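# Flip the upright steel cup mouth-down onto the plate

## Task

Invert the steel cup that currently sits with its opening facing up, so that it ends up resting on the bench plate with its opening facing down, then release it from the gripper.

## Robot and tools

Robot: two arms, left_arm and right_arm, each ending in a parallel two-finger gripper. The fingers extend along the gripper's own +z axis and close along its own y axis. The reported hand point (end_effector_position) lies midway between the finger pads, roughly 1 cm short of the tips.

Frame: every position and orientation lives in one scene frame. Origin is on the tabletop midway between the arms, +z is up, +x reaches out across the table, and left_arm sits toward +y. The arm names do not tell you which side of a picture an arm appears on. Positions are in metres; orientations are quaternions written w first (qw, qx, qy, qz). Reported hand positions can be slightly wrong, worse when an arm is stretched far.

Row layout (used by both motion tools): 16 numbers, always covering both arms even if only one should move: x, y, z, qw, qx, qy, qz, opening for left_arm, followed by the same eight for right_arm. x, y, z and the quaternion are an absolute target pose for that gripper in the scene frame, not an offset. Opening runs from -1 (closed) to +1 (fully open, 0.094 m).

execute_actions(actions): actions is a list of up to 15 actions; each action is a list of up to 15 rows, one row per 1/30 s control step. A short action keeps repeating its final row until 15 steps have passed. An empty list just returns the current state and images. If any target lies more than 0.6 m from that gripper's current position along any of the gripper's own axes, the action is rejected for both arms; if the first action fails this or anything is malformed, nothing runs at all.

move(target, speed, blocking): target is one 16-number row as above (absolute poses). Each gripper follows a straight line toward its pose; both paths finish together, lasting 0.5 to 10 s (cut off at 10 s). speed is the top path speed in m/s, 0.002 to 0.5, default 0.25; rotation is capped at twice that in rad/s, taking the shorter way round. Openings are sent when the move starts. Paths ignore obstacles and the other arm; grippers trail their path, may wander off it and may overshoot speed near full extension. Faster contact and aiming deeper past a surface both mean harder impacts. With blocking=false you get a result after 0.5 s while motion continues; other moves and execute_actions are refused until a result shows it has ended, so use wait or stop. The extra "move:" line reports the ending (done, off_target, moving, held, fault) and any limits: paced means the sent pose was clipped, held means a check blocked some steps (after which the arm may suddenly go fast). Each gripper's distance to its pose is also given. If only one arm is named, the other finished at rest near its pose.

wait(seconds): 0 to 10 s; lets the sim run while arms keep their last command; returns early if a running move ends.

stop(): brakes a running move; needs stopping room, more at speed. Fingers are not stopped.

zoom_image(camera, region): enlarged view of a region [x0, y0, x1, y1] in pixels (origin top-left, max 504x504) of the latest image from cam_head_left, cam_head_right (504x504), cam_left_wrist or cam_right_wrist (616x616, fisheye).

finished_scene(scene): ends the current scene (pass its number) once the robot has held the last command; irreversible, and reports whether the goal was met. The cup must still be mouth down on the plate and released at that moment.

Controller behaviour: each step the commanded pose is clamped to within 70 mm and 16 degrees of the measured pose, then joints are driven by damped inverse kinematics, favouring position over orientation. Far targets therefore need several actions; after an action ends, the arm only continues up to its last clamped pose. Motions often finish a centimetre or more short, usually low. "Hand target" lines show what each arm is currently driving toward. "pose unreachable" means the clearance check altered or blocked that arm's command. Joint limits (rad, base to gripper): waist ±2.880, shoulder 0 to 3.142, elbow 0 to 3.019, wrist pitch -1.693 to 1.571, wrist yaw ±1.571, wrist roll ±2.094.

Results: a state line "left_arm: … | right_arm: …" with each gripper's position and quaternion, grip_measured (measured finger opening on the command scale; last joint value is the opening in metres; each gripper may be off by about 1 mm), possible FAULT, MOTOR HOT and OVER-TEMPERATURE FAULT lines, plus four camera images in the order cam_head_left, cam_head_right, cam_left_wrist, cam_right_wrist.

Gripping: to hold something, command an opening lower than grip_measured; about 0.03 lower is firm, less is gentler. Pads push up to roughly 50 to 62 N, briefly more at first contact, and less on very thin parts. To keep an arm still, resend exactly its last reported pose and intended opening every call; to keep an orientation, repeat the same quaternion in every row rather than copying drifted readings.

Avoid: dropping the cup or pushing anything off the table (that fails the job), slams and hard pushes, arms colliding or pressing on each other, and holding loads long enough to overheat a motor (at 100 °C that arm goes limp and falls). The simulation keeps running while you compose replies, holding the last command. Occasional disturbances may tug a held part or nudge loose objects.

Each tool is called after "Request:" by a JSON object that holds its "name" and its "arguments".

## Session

Request:
{"name": "execute_actions", "arguments": {"actions": []}}

Scene clock: 0.00 s.
left_arm: end_effector_position=(+0.6816, +0.7144, +0.1270) grip_measured=+1.000 end_effector_quat_wxyz=(+0.738, -0.150, +0.647, -0.118) | right_arm: end_effector_position=(+0.7106, -0.4390, +0.3666) grip_measured=+1.000 end_effector_quat_wxyz=(+0.443, +0.144, +0.861, +0.205)
Joint positions: left_arm=[ 0.805  2.395  1.712  0.826  0.601 -0.467  0.094] | right_arm=[-0.429  1.8    1.839 -0.651 -0.427  0.317  0.094]
Joint velocities: left_arm=[ 0.005  0.015  0.012 -0.007 -0.081 -0.007  0.   ] | right_arm=[ 0.015 -0.015 -0.007  0.007  0.051 -0.037  0.   ]
Motor temperatures (°C, as the motors report them): left_arm=[27 28 28 26 28 28] | right_arm=[29 27 27 26 28 26]
Hand target (left_arm): +0.686, +0.718, +0.151; +0.751, -0.138, +0.636, -0.112
Hand target (right_arm): +0.714, -0.440, +0.382; +0.456, +0.139, +0.855, +0.204

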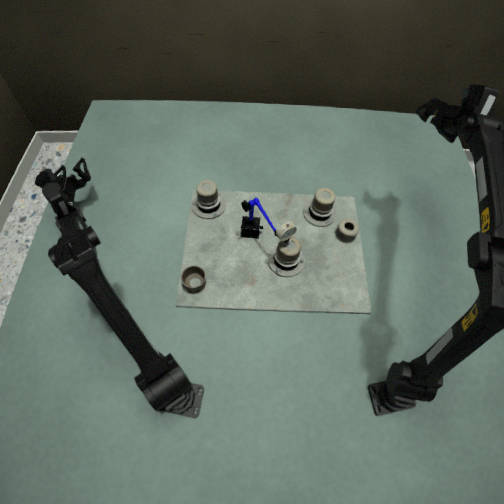

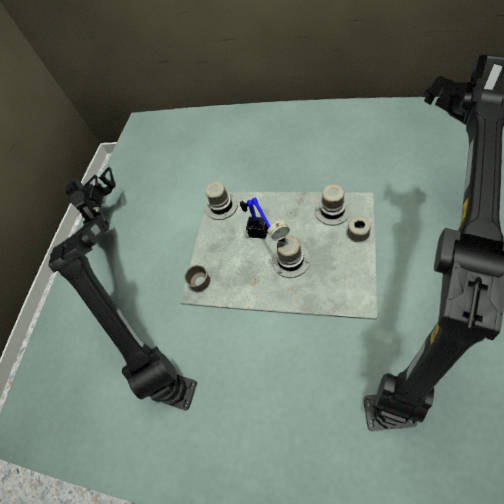

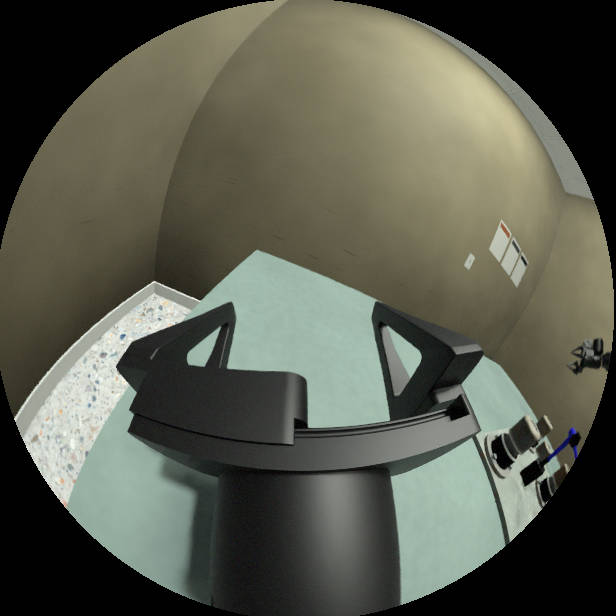

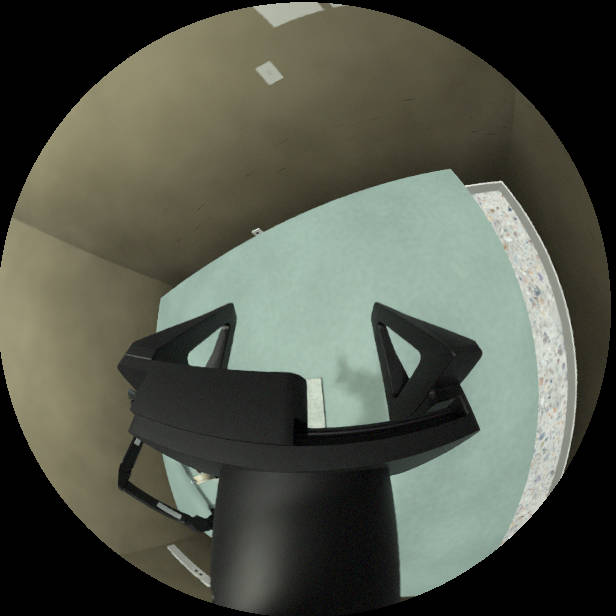

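Request:
{"name": "move", "arguments": {"target": [0.30,0.245,0.13,0,0,1,0,1,0.25,-0.2,0.3,0.27,0.27,0.653,0.653,1], "speed": 0.35}}

Request:
{"name": "move", "arguments": {"target": [0.30,0.243,0.065,0,0,1,0,1,0.22,-0.1,0.29,0,0,0.707,0.707,1], "speed": 0.3}}

Scene clock: 3.67 s.
left_arm: end_effector_position=(+0.3037, +0.2451, +0.1303) grip_measured=+1.000 end_effector_quat_wxyz=(-0.001, +0.011, +1.000, -0.003) | right_arm: end_effector_position=(+0.2501, -0.2048, +0.2985) grip_measured=+1.000 end_effector_quat_wxyz=(+0.271, +0.270, +0.656, +0.650)
Joint positions: left_arm=[ 0.104  1.326  0.956 -1.203  0.006 -0.005  0.094] | right_arm=[-0.152  0.425  0.299  0.117 -0.747  1.56   0.094]
Joint velocities: left_arm=[ 0.005  0.015 -0.002 -0.007 -0.007  0.022  0.   ] | right_arm=[-0.005 -0.005 -0.002 -0.007 -0.022  0.051  0.   ]
Motor temperatures (°C, as the motors report them): left_arm=[27 28 29 26 28 28] | right_arm=[29 28 28 26 28 26]
Hand target (left_arm): +0.300, +0.247, +0.135; +0.000, +0.002, +1.000, -0.002
Hand target (right_arm): +0.249, -0.203, +0.296; +0.268, +0.270, +0.655, +0.653
Off the commanded pose (left_arm): 0.004 m, 1 deg.
Off the commanded pose (right_arm): 0.005 m, 0 deg.
move: done

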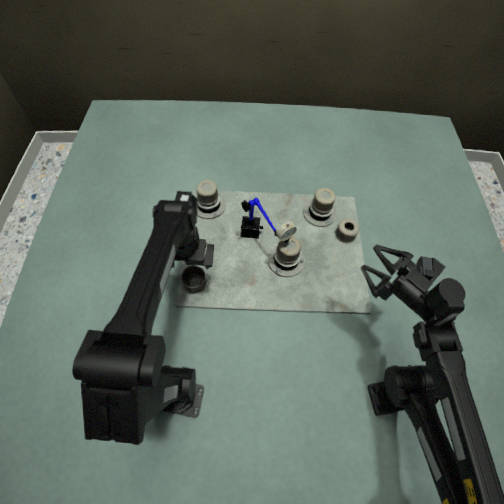

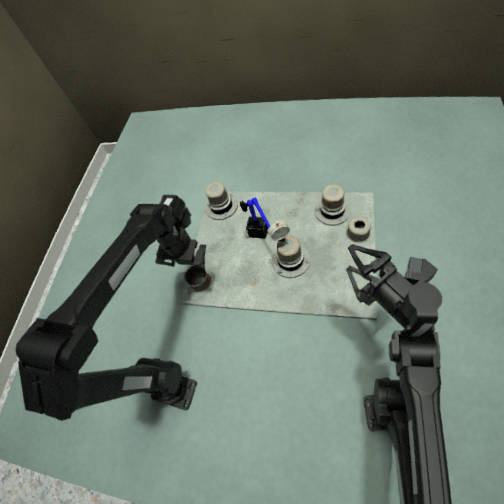

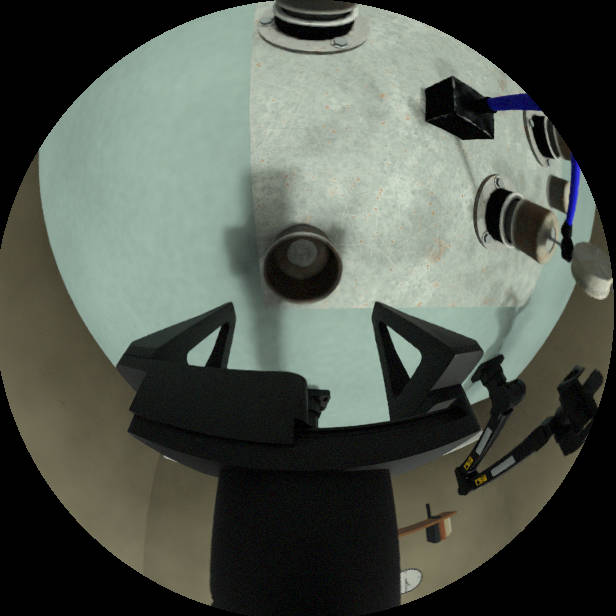

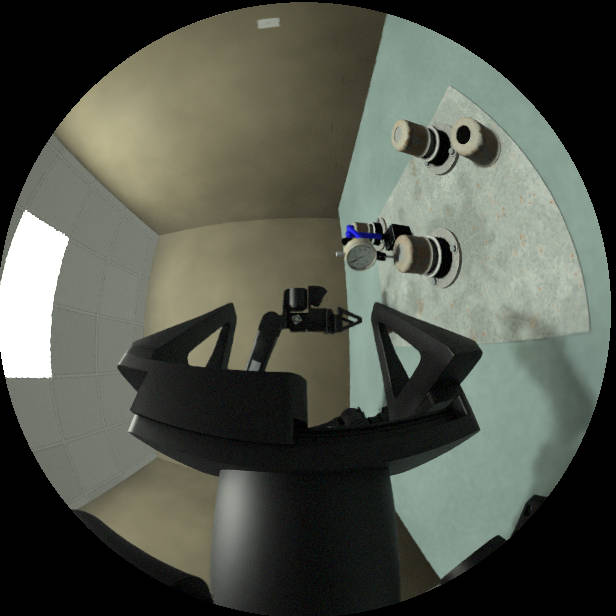

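Scene clock: 5.37 s.
left_arm: end_effector_position=(+0.2995, +0.2459, +0.0704) grip_measured=+1.000 end_effector_quat_wxyz=(+0.001, +0.001, +1.000, -0.001) | right_arm: end_effector_position=(+0.2108, -0.1066, +0.2657) grip_measured=+1.000 end_effector_quat_wxyz=(-0.016, +0.025, +0.712, +0.701)
Joint positions: left_arm=[ 0.104  1.39   0.842 -1.02   0.002 -0.023  0.094] | right_arm=[ 0.032  0.91   0.367  0.472 -1.336  1.56   0.094]
Joint velocities: left_arm=[-0.005  0.005  0.007 -0.002 -0.066  0.007  0.   ] | right_arm=[-0.024  0.015  0.002  0.027 -0.037 -0.051  0.   ]
Motor temperatures (°C, as the motors report them): left_arm=[27 28 29 26 28 28] | right_arm=[29 27 29 26 28 26]
Hand target (left_arm): +0.300, +0.243, +0.065; -0.000, +0.000, +1.000, +0.000
Hand target (right_arm): +0.219, -0.102, +0.289; -0.001, +0.001, +0.708, +0.706
Off the commanded pose (left_arm): 0.006 m, 0 deg.
Off the commanded pose (right_arm): 0.027 m, 4 deg.
move: off_target (right_arm)

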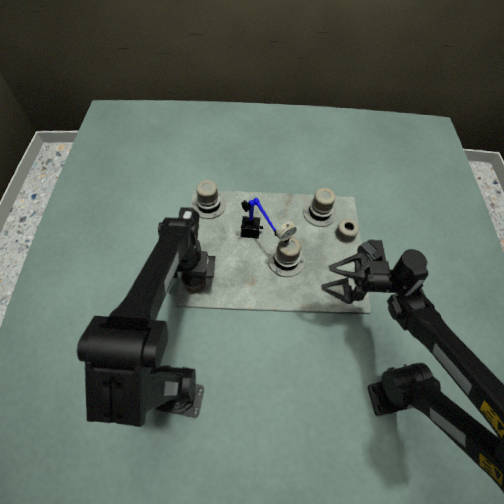

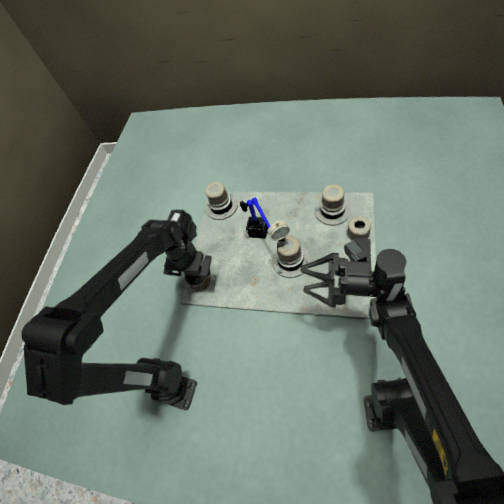

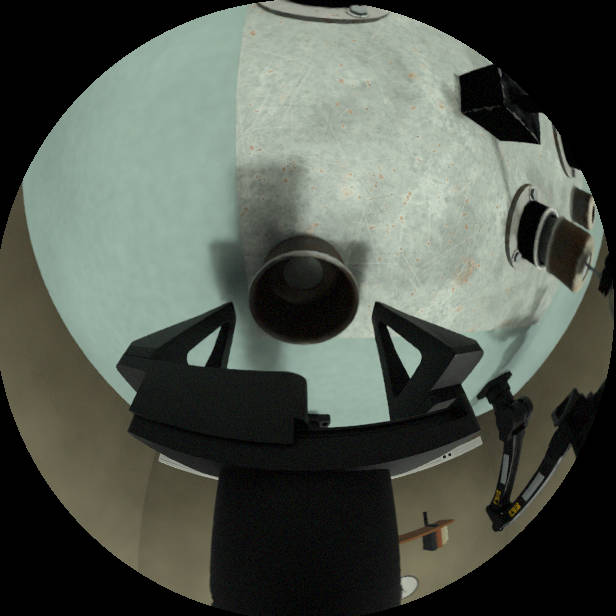

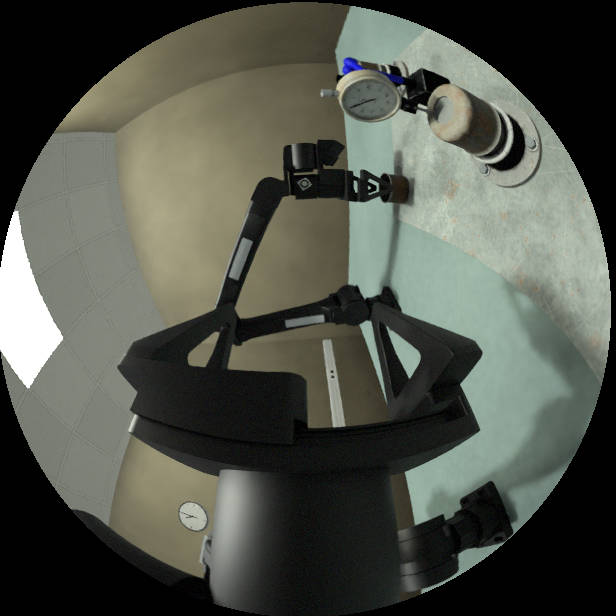

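Request:
{"name": "move", "arguments": {"target": [0.302,0.246,0.037,0,0,1,0,1,0.213,-0.04,0.28,0,0,0.707,0.707,1], "speed": 0.1}}

Request:
{"name": "move", "arguments": {"target": [0.302,0.246,0.037,0,0,1,0,0.42,0.213,-0.04,0.27,0,0,0.707,0.707,1]}}

Scene clock: 6.83 s.
left_arm: end_effector_position=(+0.3023, +0.2458, +0.0423) grip_measured=+1.000 end_effector_quat_wxyz=(+0.001, +0.001, +1.000, -0.001) | right_arm: end_effector_position=(+0.2015, -0.0490, +0.2557) grip_measured=+1.000 end_effector_quat_wxyz=(-0.016, +0.020, +0.715, +0.698)
Joint positions: left_arm=[ 0.104  1.445  0.81  -0.933  0.002 -0.024  0.094] | right_arm=[ 0.261  0.983  0.372  0.555 -1.114  1.572  0.094]
Joint velocities: left_arm=[-0.005 -0.005  0.007  0.007 -0.081 -0.051  0.   ] | right_arm=[-0.005  0.005  0.007 -0.002  0.022 -0.022  0.   ]
Motor temperatures (°C, as the motors report them): left_arm=[27 28 29 26 28 28] | right_arm=[29 27 29 26 28 26]
Hand target (left_arm): +0.302, +0.246, +0.037; -0.000, +0.000, +1.000, -0.000
Hand target (right_arm): +0.211, -0.041, +0.280; -0.000, +0.000, +0.706, +0.708
Off the commanded pose (left_arm): 0.005 m, 0 deg.
Off the commanded pose (right_arm): 0.028 m, 3 deg.
move: off_target (right_arm)

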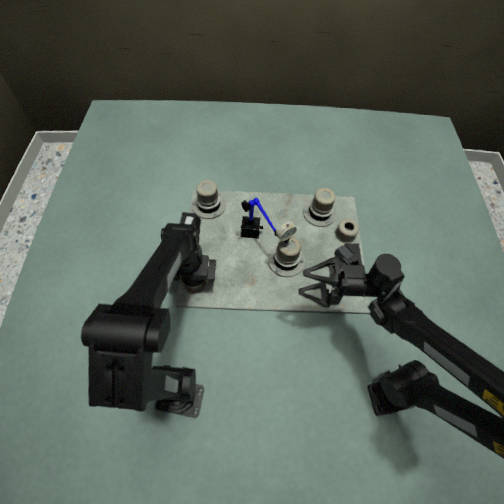

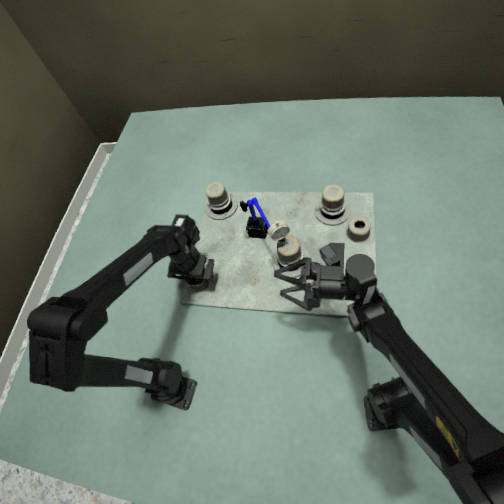

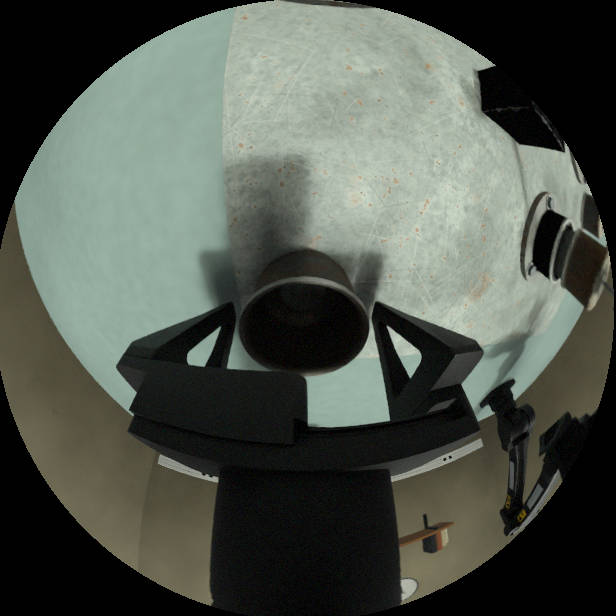

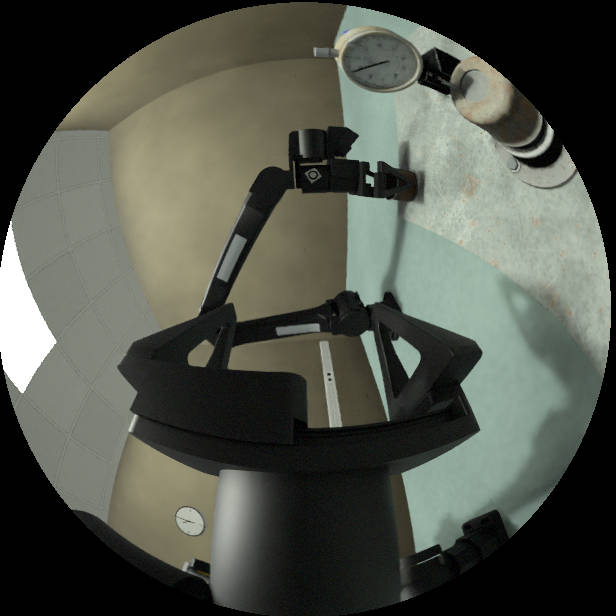

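Scene clock: 7.53 s.
left_arm: end_effector_position=(+0.3023, +0.2458, +0.0423) grip_measured=+0.476 end_effector_quat_wxyz=(+0.001, +0.001, +1.000, -0.001) | right_arm: end_effector_position=(+0.2051, -0.0473, +0.2526) grip_measured=+1.000 end_effector_quat_wxyz=(-0.013, +0.017, +0.714, +0.700)
Joint positions: left_arm=[ 0.104  1.445  0.81  -0.933  0.002 -0.024  0.069] | right_arm=[ 0.261  1.012  0.372  0.594 -1.114  1.572  0.094]
Joint velocities: left_arm=[ 0.005  0.005 -0.017 -0.007 -0.022 -0.066 -0.   ] | right_arm=[-0.015 -0.005  0.002 -0.007 -0.066  0.051  0.   ]
Motor temperatures (°C, as the motors report them): left_arm=[27 28 29 26 28 28] | right_arm=[29 27 29 26 28 26]
Hand target (left_arm): +0.302, +0.246, +0.037; -0.000, +0.000, +1.000, -0.000
Hand target (right_arm): +0.212, -0.041, +0.270; -0.000, -0.000, +0.707, +0.707
Off the commanded pose (left_arm): 0.005 m, 0 deg.
Off the commanded pose (right_arm): 0.021 m, 3 deg.
move: off_target (right_arm)

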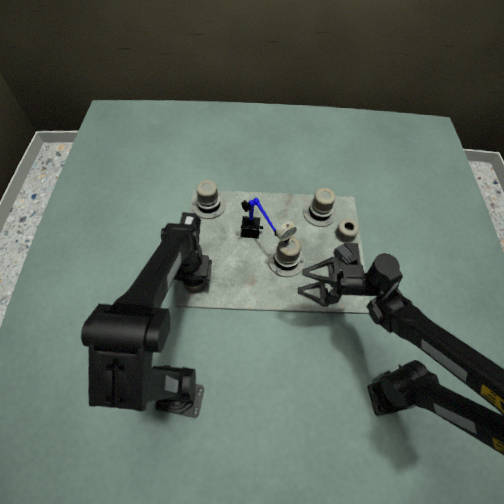

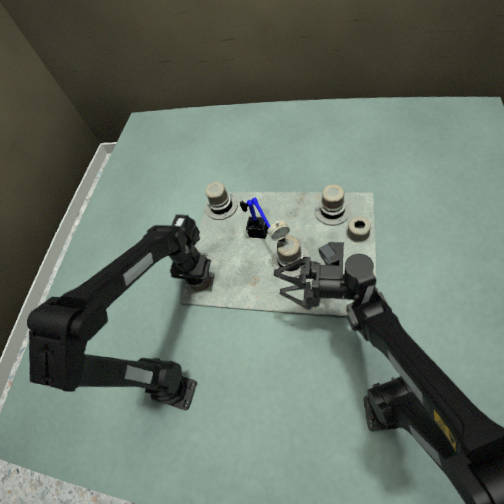

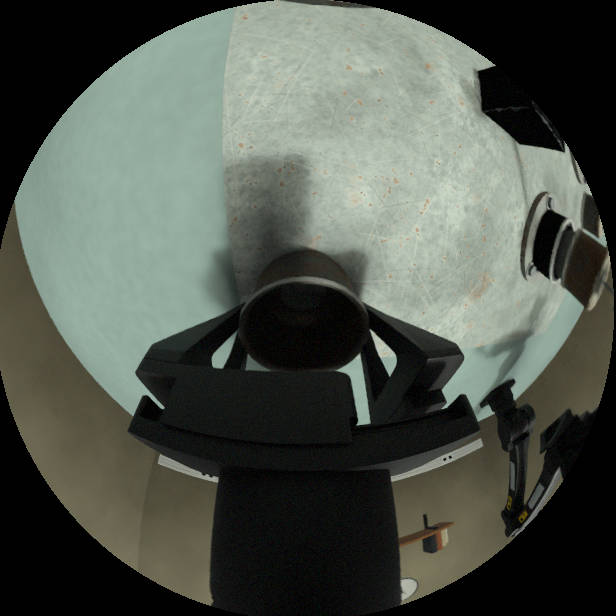

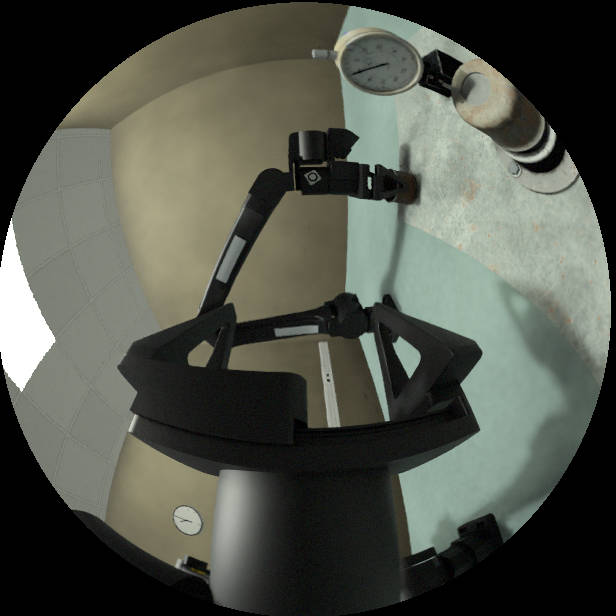

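Request:
{"name": "move", "arguments": {"target": [0.28,0.24,0.16,0,0,1,0,0.43,0.205,-0.045,0.25,0,0,0.707,0.707,1]}}

Request:
{"name": "move", "arguments": {"target": [0.21,0.005,0.262,0.5,0.5,0.5,-0.5,0.43,0.205,-0.045,0.25,0,0,0.707,0.707,1], "speed": 0.3}}

Scene clock: 8.93 s.
left_arm: end_effector_position=(+0.2607, +0.2436, +0.1368) grip_measured=+0.476 end_effector_quat_wxyz=(-0.027, +0.001, +1.000, -0.000) | right_arm: end_effector_position=(+0.2080, -0.0459, +0.2562) grip_measured=+1.000 end_effector_quat_wxyz=(+0.004, +0.001, +0.706, +0.708)
Joint positions: left_arm=[ 0.093  1.237  0.894 -1.282  0.002 -0.034  0.069] | right_arm=[ 0.261  1.037  0.372  0.67  -1.114  1.572  0.094]
Joint velocities: left_arm=[ 0.005 -0.015 -0.002 -0.002  0.007 -0.037  0.   ] | right_arm=[ 0.005  0.005  0.002  0.017 -0.007  0.022  0.   ]
Motor temperatures (°C, as the motors report them): left_arm=[27 28 30 26 28 28] | right_arm=[29 27 29 26 28 26]
Hand target (left_arm): +0.279, +0.240, +0.161; +0.000, +0.000, +1.000, -0.000
Hand target (right_arm): +0.205, -0.045, +0.250; +0.000, -0.000, +0.707, +0.707
Off the commanded pose (left_arm): 0.030 m, 3 deg.
Off the commanded pose (right_arm): 0.007 m, 0 deg.
move: off_target (left_arm)

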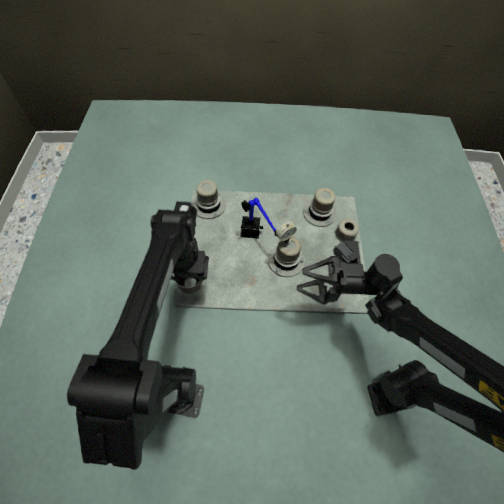

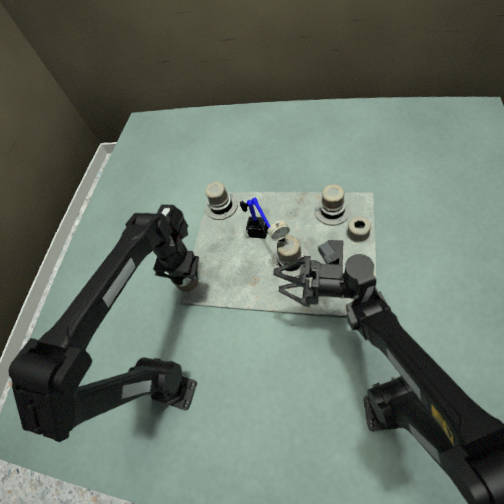

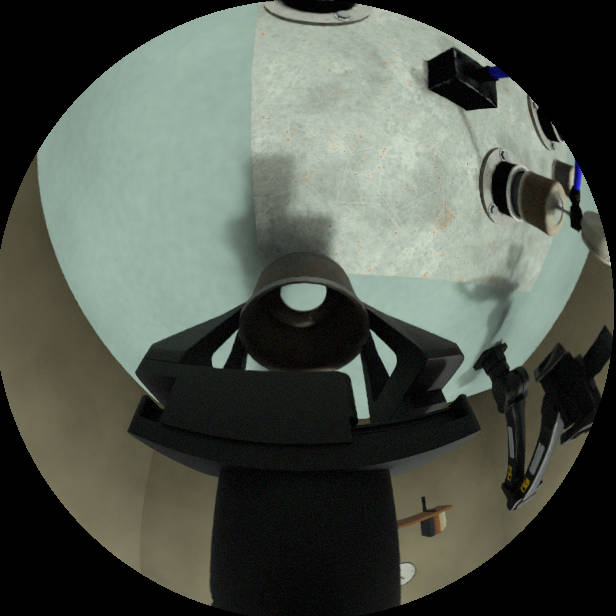

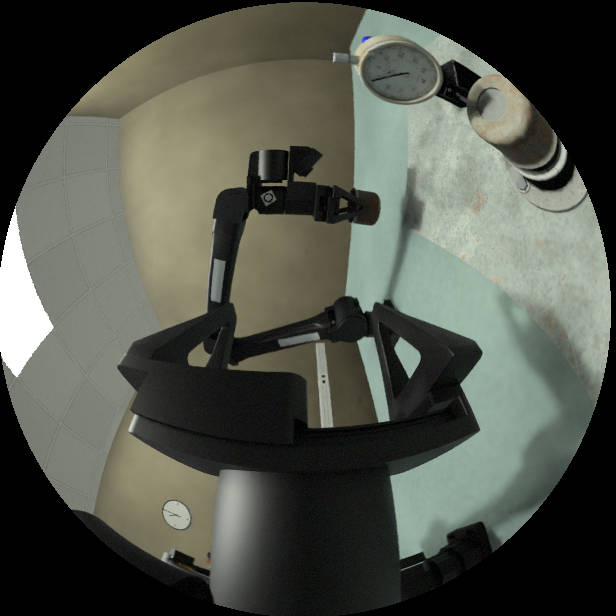

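Scene clock: 13.17 s.
left_arm: end_effector_position=(+0.2080, +0.0067, +0.2608) grip_measured=+0.476 end_effector_quat_wxyz=(+0.499, +0.499, +0.506, -0.496) | right_arm: end_effector_position=(+0.2080, -0.0459, +0.2562) grip_measured=+1.000 end_effector_quat_wxyz=(+0.004, +0.001, +0.706, +0.708)
Joint positions: left_arm=[-0.163  1.019  0.394  0.592  1.267  0.028  0.069] | right_arm=[ 0.261  1.037  0.372  0.67  -1.114  1.572  0.094]
Joint velocities: left_arm=[-0.005  0.015 -0.007  0.022 -0.007 -0.066  0.001] | right_arm=[-0.005 -0.005  0.002 -0.027  0.007 -0.022  0.   ]
Motor temperatures (°C, as the motors report them): left_arm=[27 28 30 26 29 28] | right_arm=[29 27 30 26 28 26]
Hand target (left_arm): +0.207, +0.004, +0.264; +0.501, +0.500, +0.500, -0.498
Hand target (right_arm): +0.205, -0.045, +0.250; -0.000, +0.000, +0.707, +0.707
Off the commanded pose (left_arm): 0.003 m, 1 deg.
Off the commanded pose (right_arm): 0.007 m, 0 deg.
move: done

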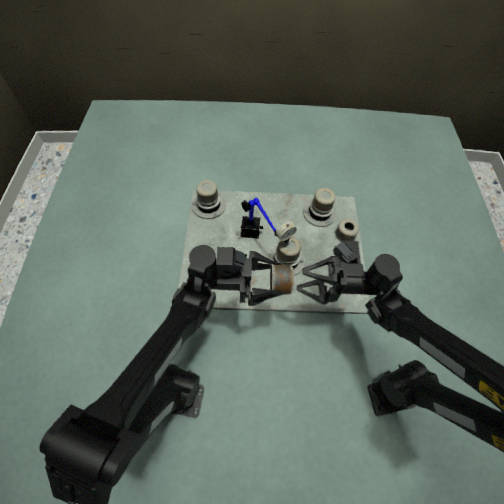

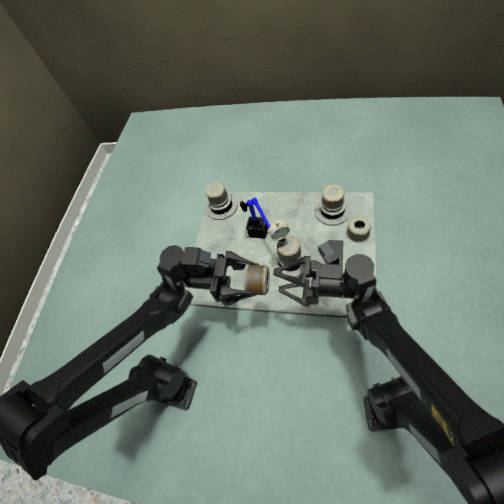

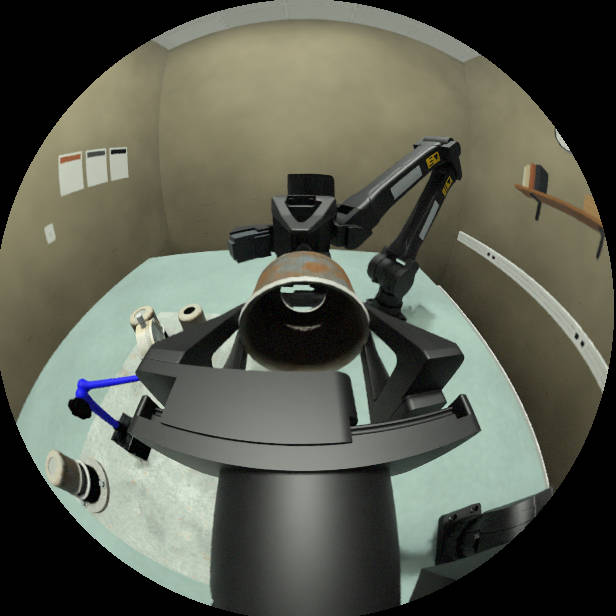

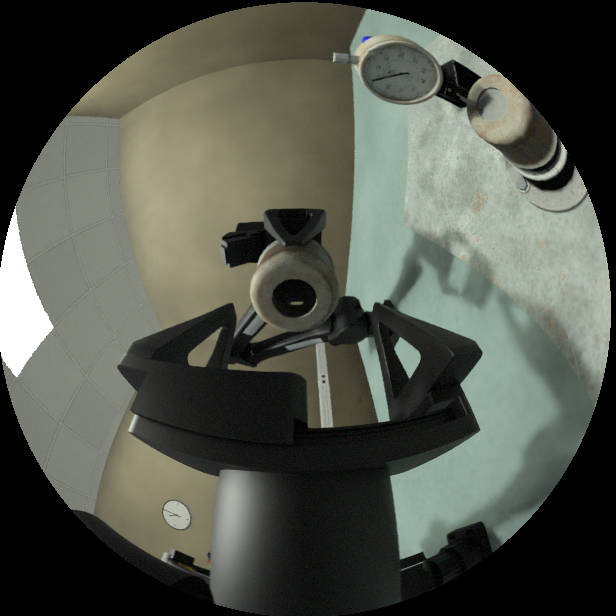

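Request:
{"name": "move", "arguments": {"target": [0.212,-0.046,0.266,0.5,0.5,0.5,-0.5,0.43,0.208,-0.0459,0.2562,0.004,0.001,0.706,0.708,1], "speed": 0.05}}

Scene clock: 15.03 s.
left_arm: end_effector_position=(+0.2010, -0.0363, +0.2413) grip_measured=+0.476 end_effector_quat_wxyz=(+0.483, +0.492, +0.523, -0.502) | right_arm: end_effector_position=(+0.2080, -0.0459, +0.2562) grip_measured=+1.000 end_effector_quat_wxyz=(+0.004, +0.001, +0.706, +0.708)
Joint positions: left_arm=[-0.322  1.094  0.393  0.631  1.108  0.012  0.069] | right_arm=[ 0.261  1.037  0.372  0.67  -1.114  1.572  0.094]
Joint velocities: left_arm=[ 0.005  0.005 -0.017  0.002 -0.051 -0.081 -0.001] | right_arm=[ 0.005 -0.005  0.017  0.012  0.022  0.022  0.   ]
Motor temperatures (°C, as the motors report them): left_arm=[27 28 30 26 29 28] | right_arm=[29 27 30 26 28 26]
Hand target (left_arm): +0.210, -0.045, +0.265; +0.500, +0.500, +0.500, -0.500
Hand target (right_arm): +0.208, -0.046, +0.256; +0.004, +0.001, +0.706, +0.708
Off the commanded pose (left_arm): 0.029 m, 3 deg.
Off the commanded pose (right_arm): 0.000 m, 0 deg.
move: off_target (left_arm)

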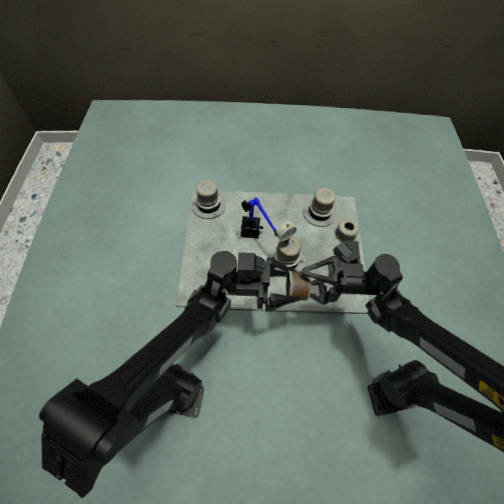

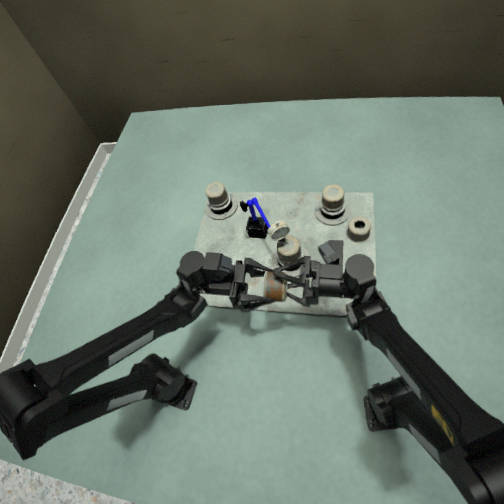

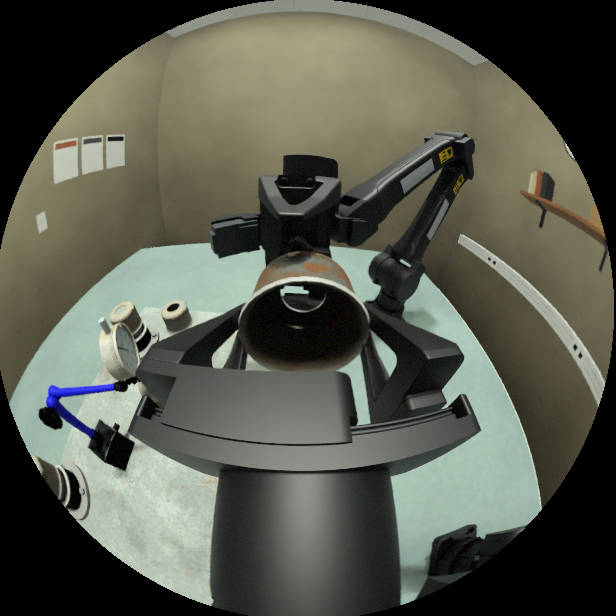

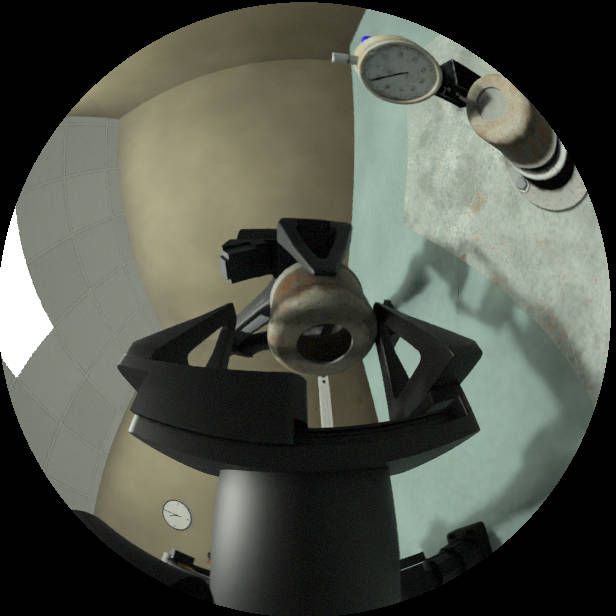

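Request:
{"name": "move", "arguments": {"target": [0.201,-0.0363,0.2413,0.483,0.492,0.523,-0.502,0.43,0.197,-0.044,0.237,0,0,0.707,0.707,1], "speed": 0.05}}

Request:
{"name": "move", "arguments": {"target": [0.201,-0.0363,0.2413,0.483,0.492,0.523,-0.502,0.43,0.197,-0.031,0.243,0,0,0.707,0.707,1], "speed": 0.04}}

Scene clock: 17.70 s.
left_arm: end_effector_position=(+0.2010, -0.0363, +0.2413) grip_measured=+0.476 end_effector_quat_wxyz=(+0.483, +0.492, +0.523, -0.502) | right_arm: end_effector_position=(+0.2008, -0.0463, +0.2410) grip_measured=+1.000 end_effector_quat_wxyz=(+0.003, +0.003, +0.707, +0.707)
Joint positions: left_arm=[-0.322  1.094  0.393  0.631  1.108  0.012  0.069] | right_arm=[ 0.272  1.057  0.334  0.724 -1.099  1.572  0.094]
Joint velocities: left_arm=[-0.024 -0.005  0.002 -0.007 -0.022 -0.007 -0.001] | right_arm=[0.005 0.005 0.002 0.032 0.022 0.022 0.   ]
Motor temperatures (°C, as the motors report them): left_arm=[27 28 31 26 29 28] | right_arm=[29 27 30 26 28 26]
Hand target (left_arm): +0.201, -0.036, +0.241; +0.483, +0.492, +0.523, -0.502
Hand target (right_arm): +0.197, -0.044, +0.237; -0.000, +0.000, +0.707, +0.707
Off the commanded pose (left_arm): 0.000 m, 0 deg.
Off the commanded pose (right_arm): 0.006 m, 1 deg.
move: done

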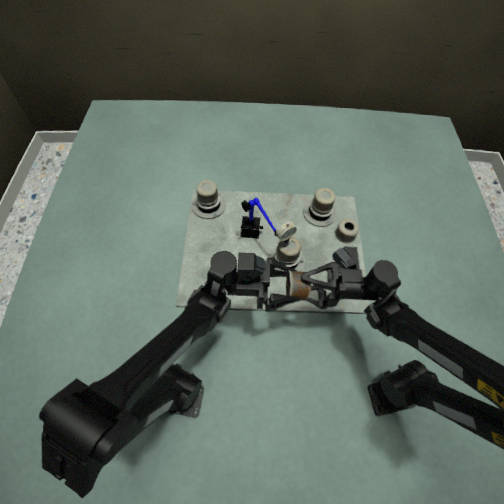

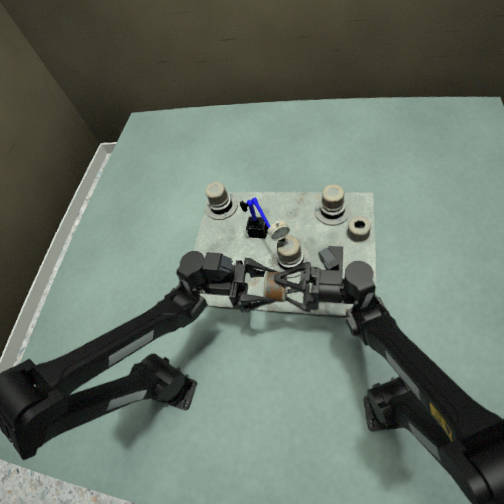

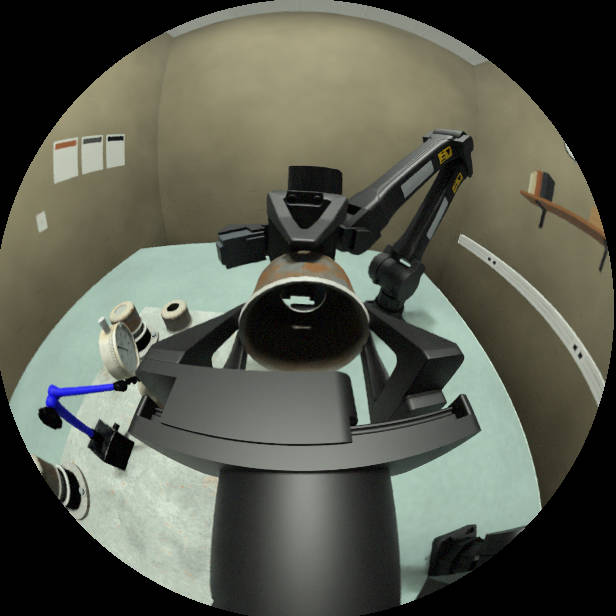

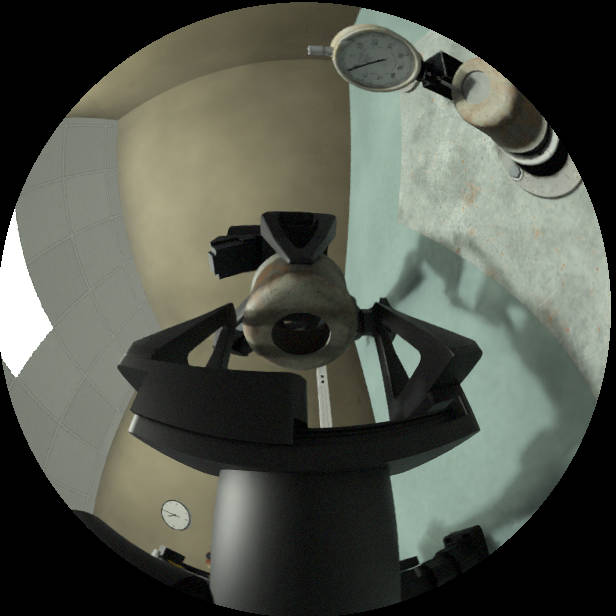

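Scene clock: 18.43 s.
left_arm: end_effector_position=(+0.2010, -0.0363, +0.2413) grip_measured=+0.476 end_effector_quat_wxyz=(+0.483, +0.492, +0.523, -0.502) | right_arm: end_effector_position=(+0.1952, -0.0359, +0.2410) grip_measured=+1.000 end_effector_quat_wxyz=(+0.003, +0.003, +0.707, +0.707)
Joint positions: left_arm=[-0.322  1.094  0.393  0.631  1.108  0.012  0.069] | right_arm=[ 0.318  1.057  0.334  0.724 -1.054  1.572  0.094]
Joint velocities: left_arm=[-0.015 -0.005  0.007 -0.002 -0.066 -0.022 -0.   ] | right_arm=[ 0.005  0.005 -0.002 -0.002  0.022 -0.007  0.   ]
Motor temperatures (°C, as the motors report them): left_arm=[27 28 31 26 29 28] | right_arm=[29 27 30 26 28 26]
Hand target (left_arm): +0.201, -0.036, +0.241; +0.483, +0.492, +0.523, -0.502
Hand target (right_arm): +0.197, -0.031, +0.243; +0.000, +0.000, +0.707, +0.707
Off the commanded pose (left_arm): 0.000 m, 0 deg.
Off the commanded pose (right_arm): 0.006 m, 0 deg.
move: done

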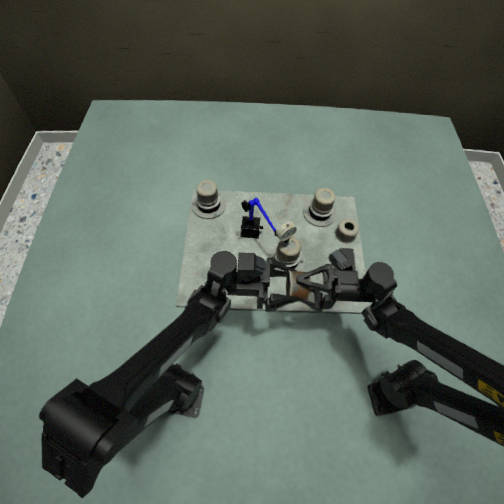

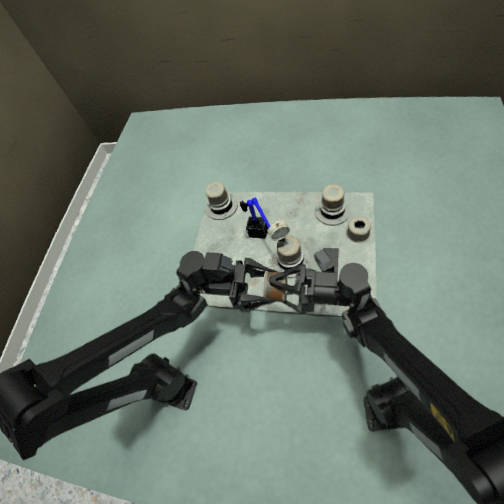

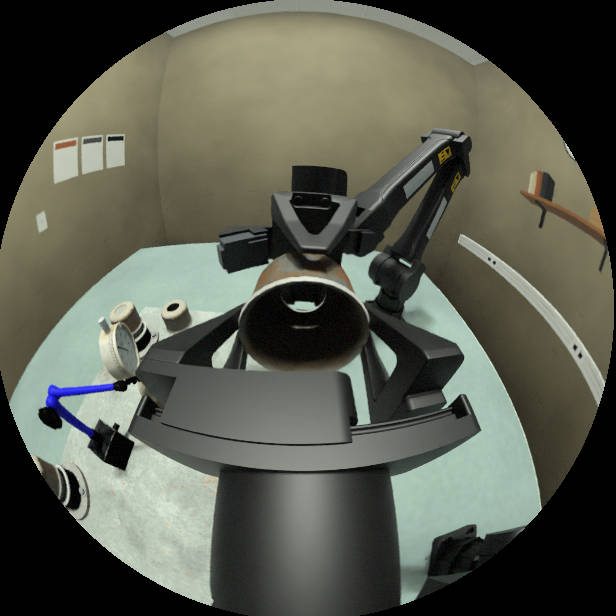

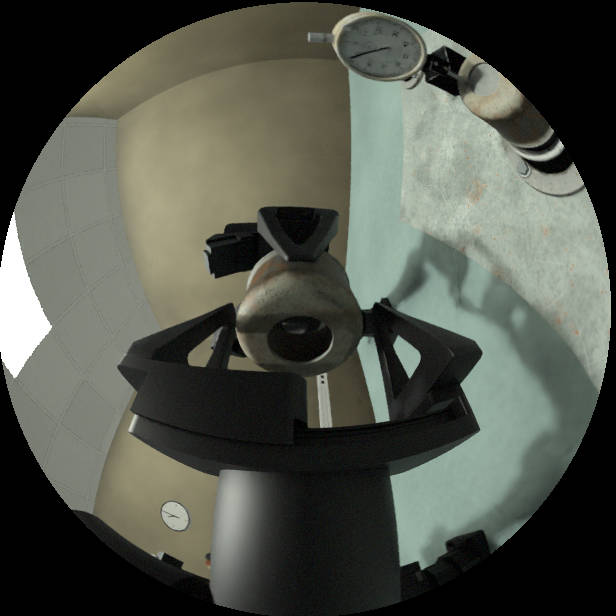

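The right gripper is about 5 mm off in x, so I'm nudging it before closing.

Request:
{"name": "move", "arguments": {"target": [0.201,-0.0363,0.2413,0.483,0.492,0.523,-0.502,0.43,0.205,-0.034,0.248,0,0,0.707,0.707,0.75], "speed": 0.04}}

Scene clock: 19.47 s.
left_arm: end_effector_position=(+0.2011, -0.0363, +0.2413) grip_measured=+0.476 end_effector_quat_wxyz=(+0.483, +0.492, +0.523, -0.502) | right_arm: end_effector_position=(+0.1926, -0.0363, +0.2381) grip_measured=+0.753 end_effector_quat_wxyz=(-0.008, +0.001, +0.709, +0.705)
Joint positions: left_arm=[-0.322  1.094  0.393  0.631  1.107  0.012  0.069] | right_arm=[ 0.316  1.06   0.334  0.712 -1.075  1.572  0.082]
Joint velocities: left_arm=[-0.005 -0.005  0.002  0.007 -0.037  0.022  0.   ] | right_arm=[ 0.005  0.005 -0.012 -0.007 -0.037 -0.037  0.   ]
Motor temperatures (°C, as the motors report them): left_arm=[27 28 31 26 29 28] | right_arm=[29 27 30 26 28 26]
Hand target (left_arm): +0.201, -0.036, +0.241; +0.483, +0.492, +0.523, -0.502
Hand target (right_arm): +0.205, -0.034, +0.248; +0.000, +0.000, +0.707, +0.707
Off the commanded pose (left_arm): 0.000 m, 0 deg.
Off the commanded pose (right_arm): 0.016 m, 1 deg.
move: off_target (right_arm)

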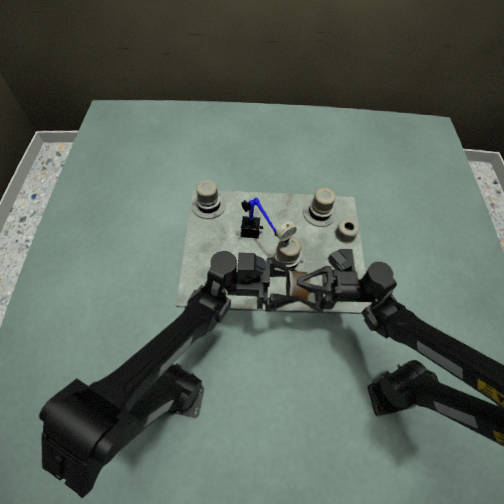

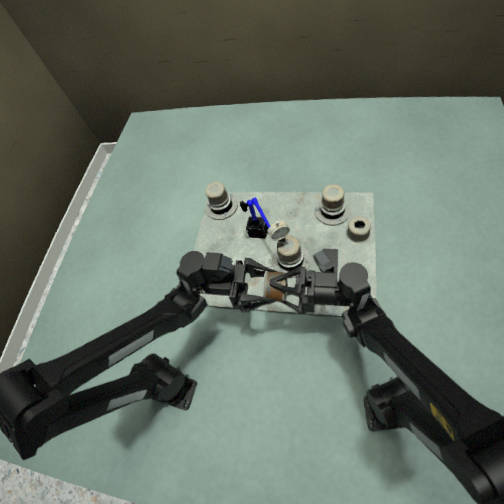

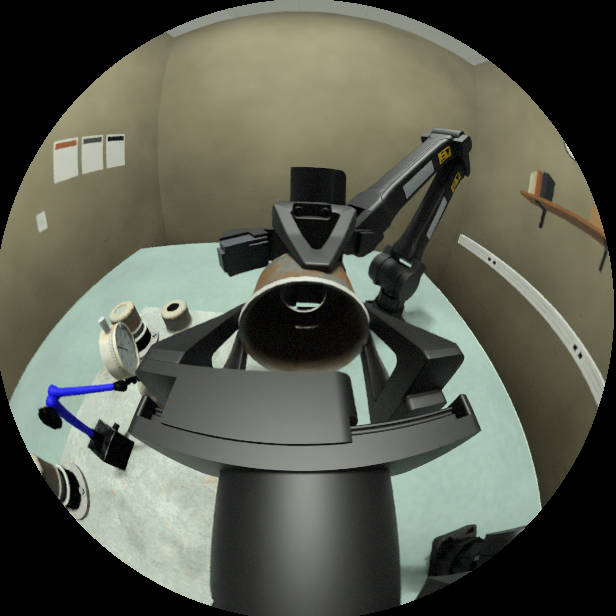

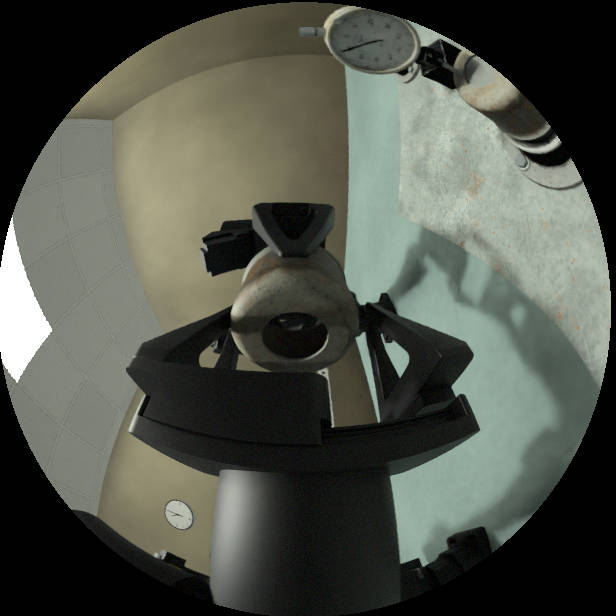

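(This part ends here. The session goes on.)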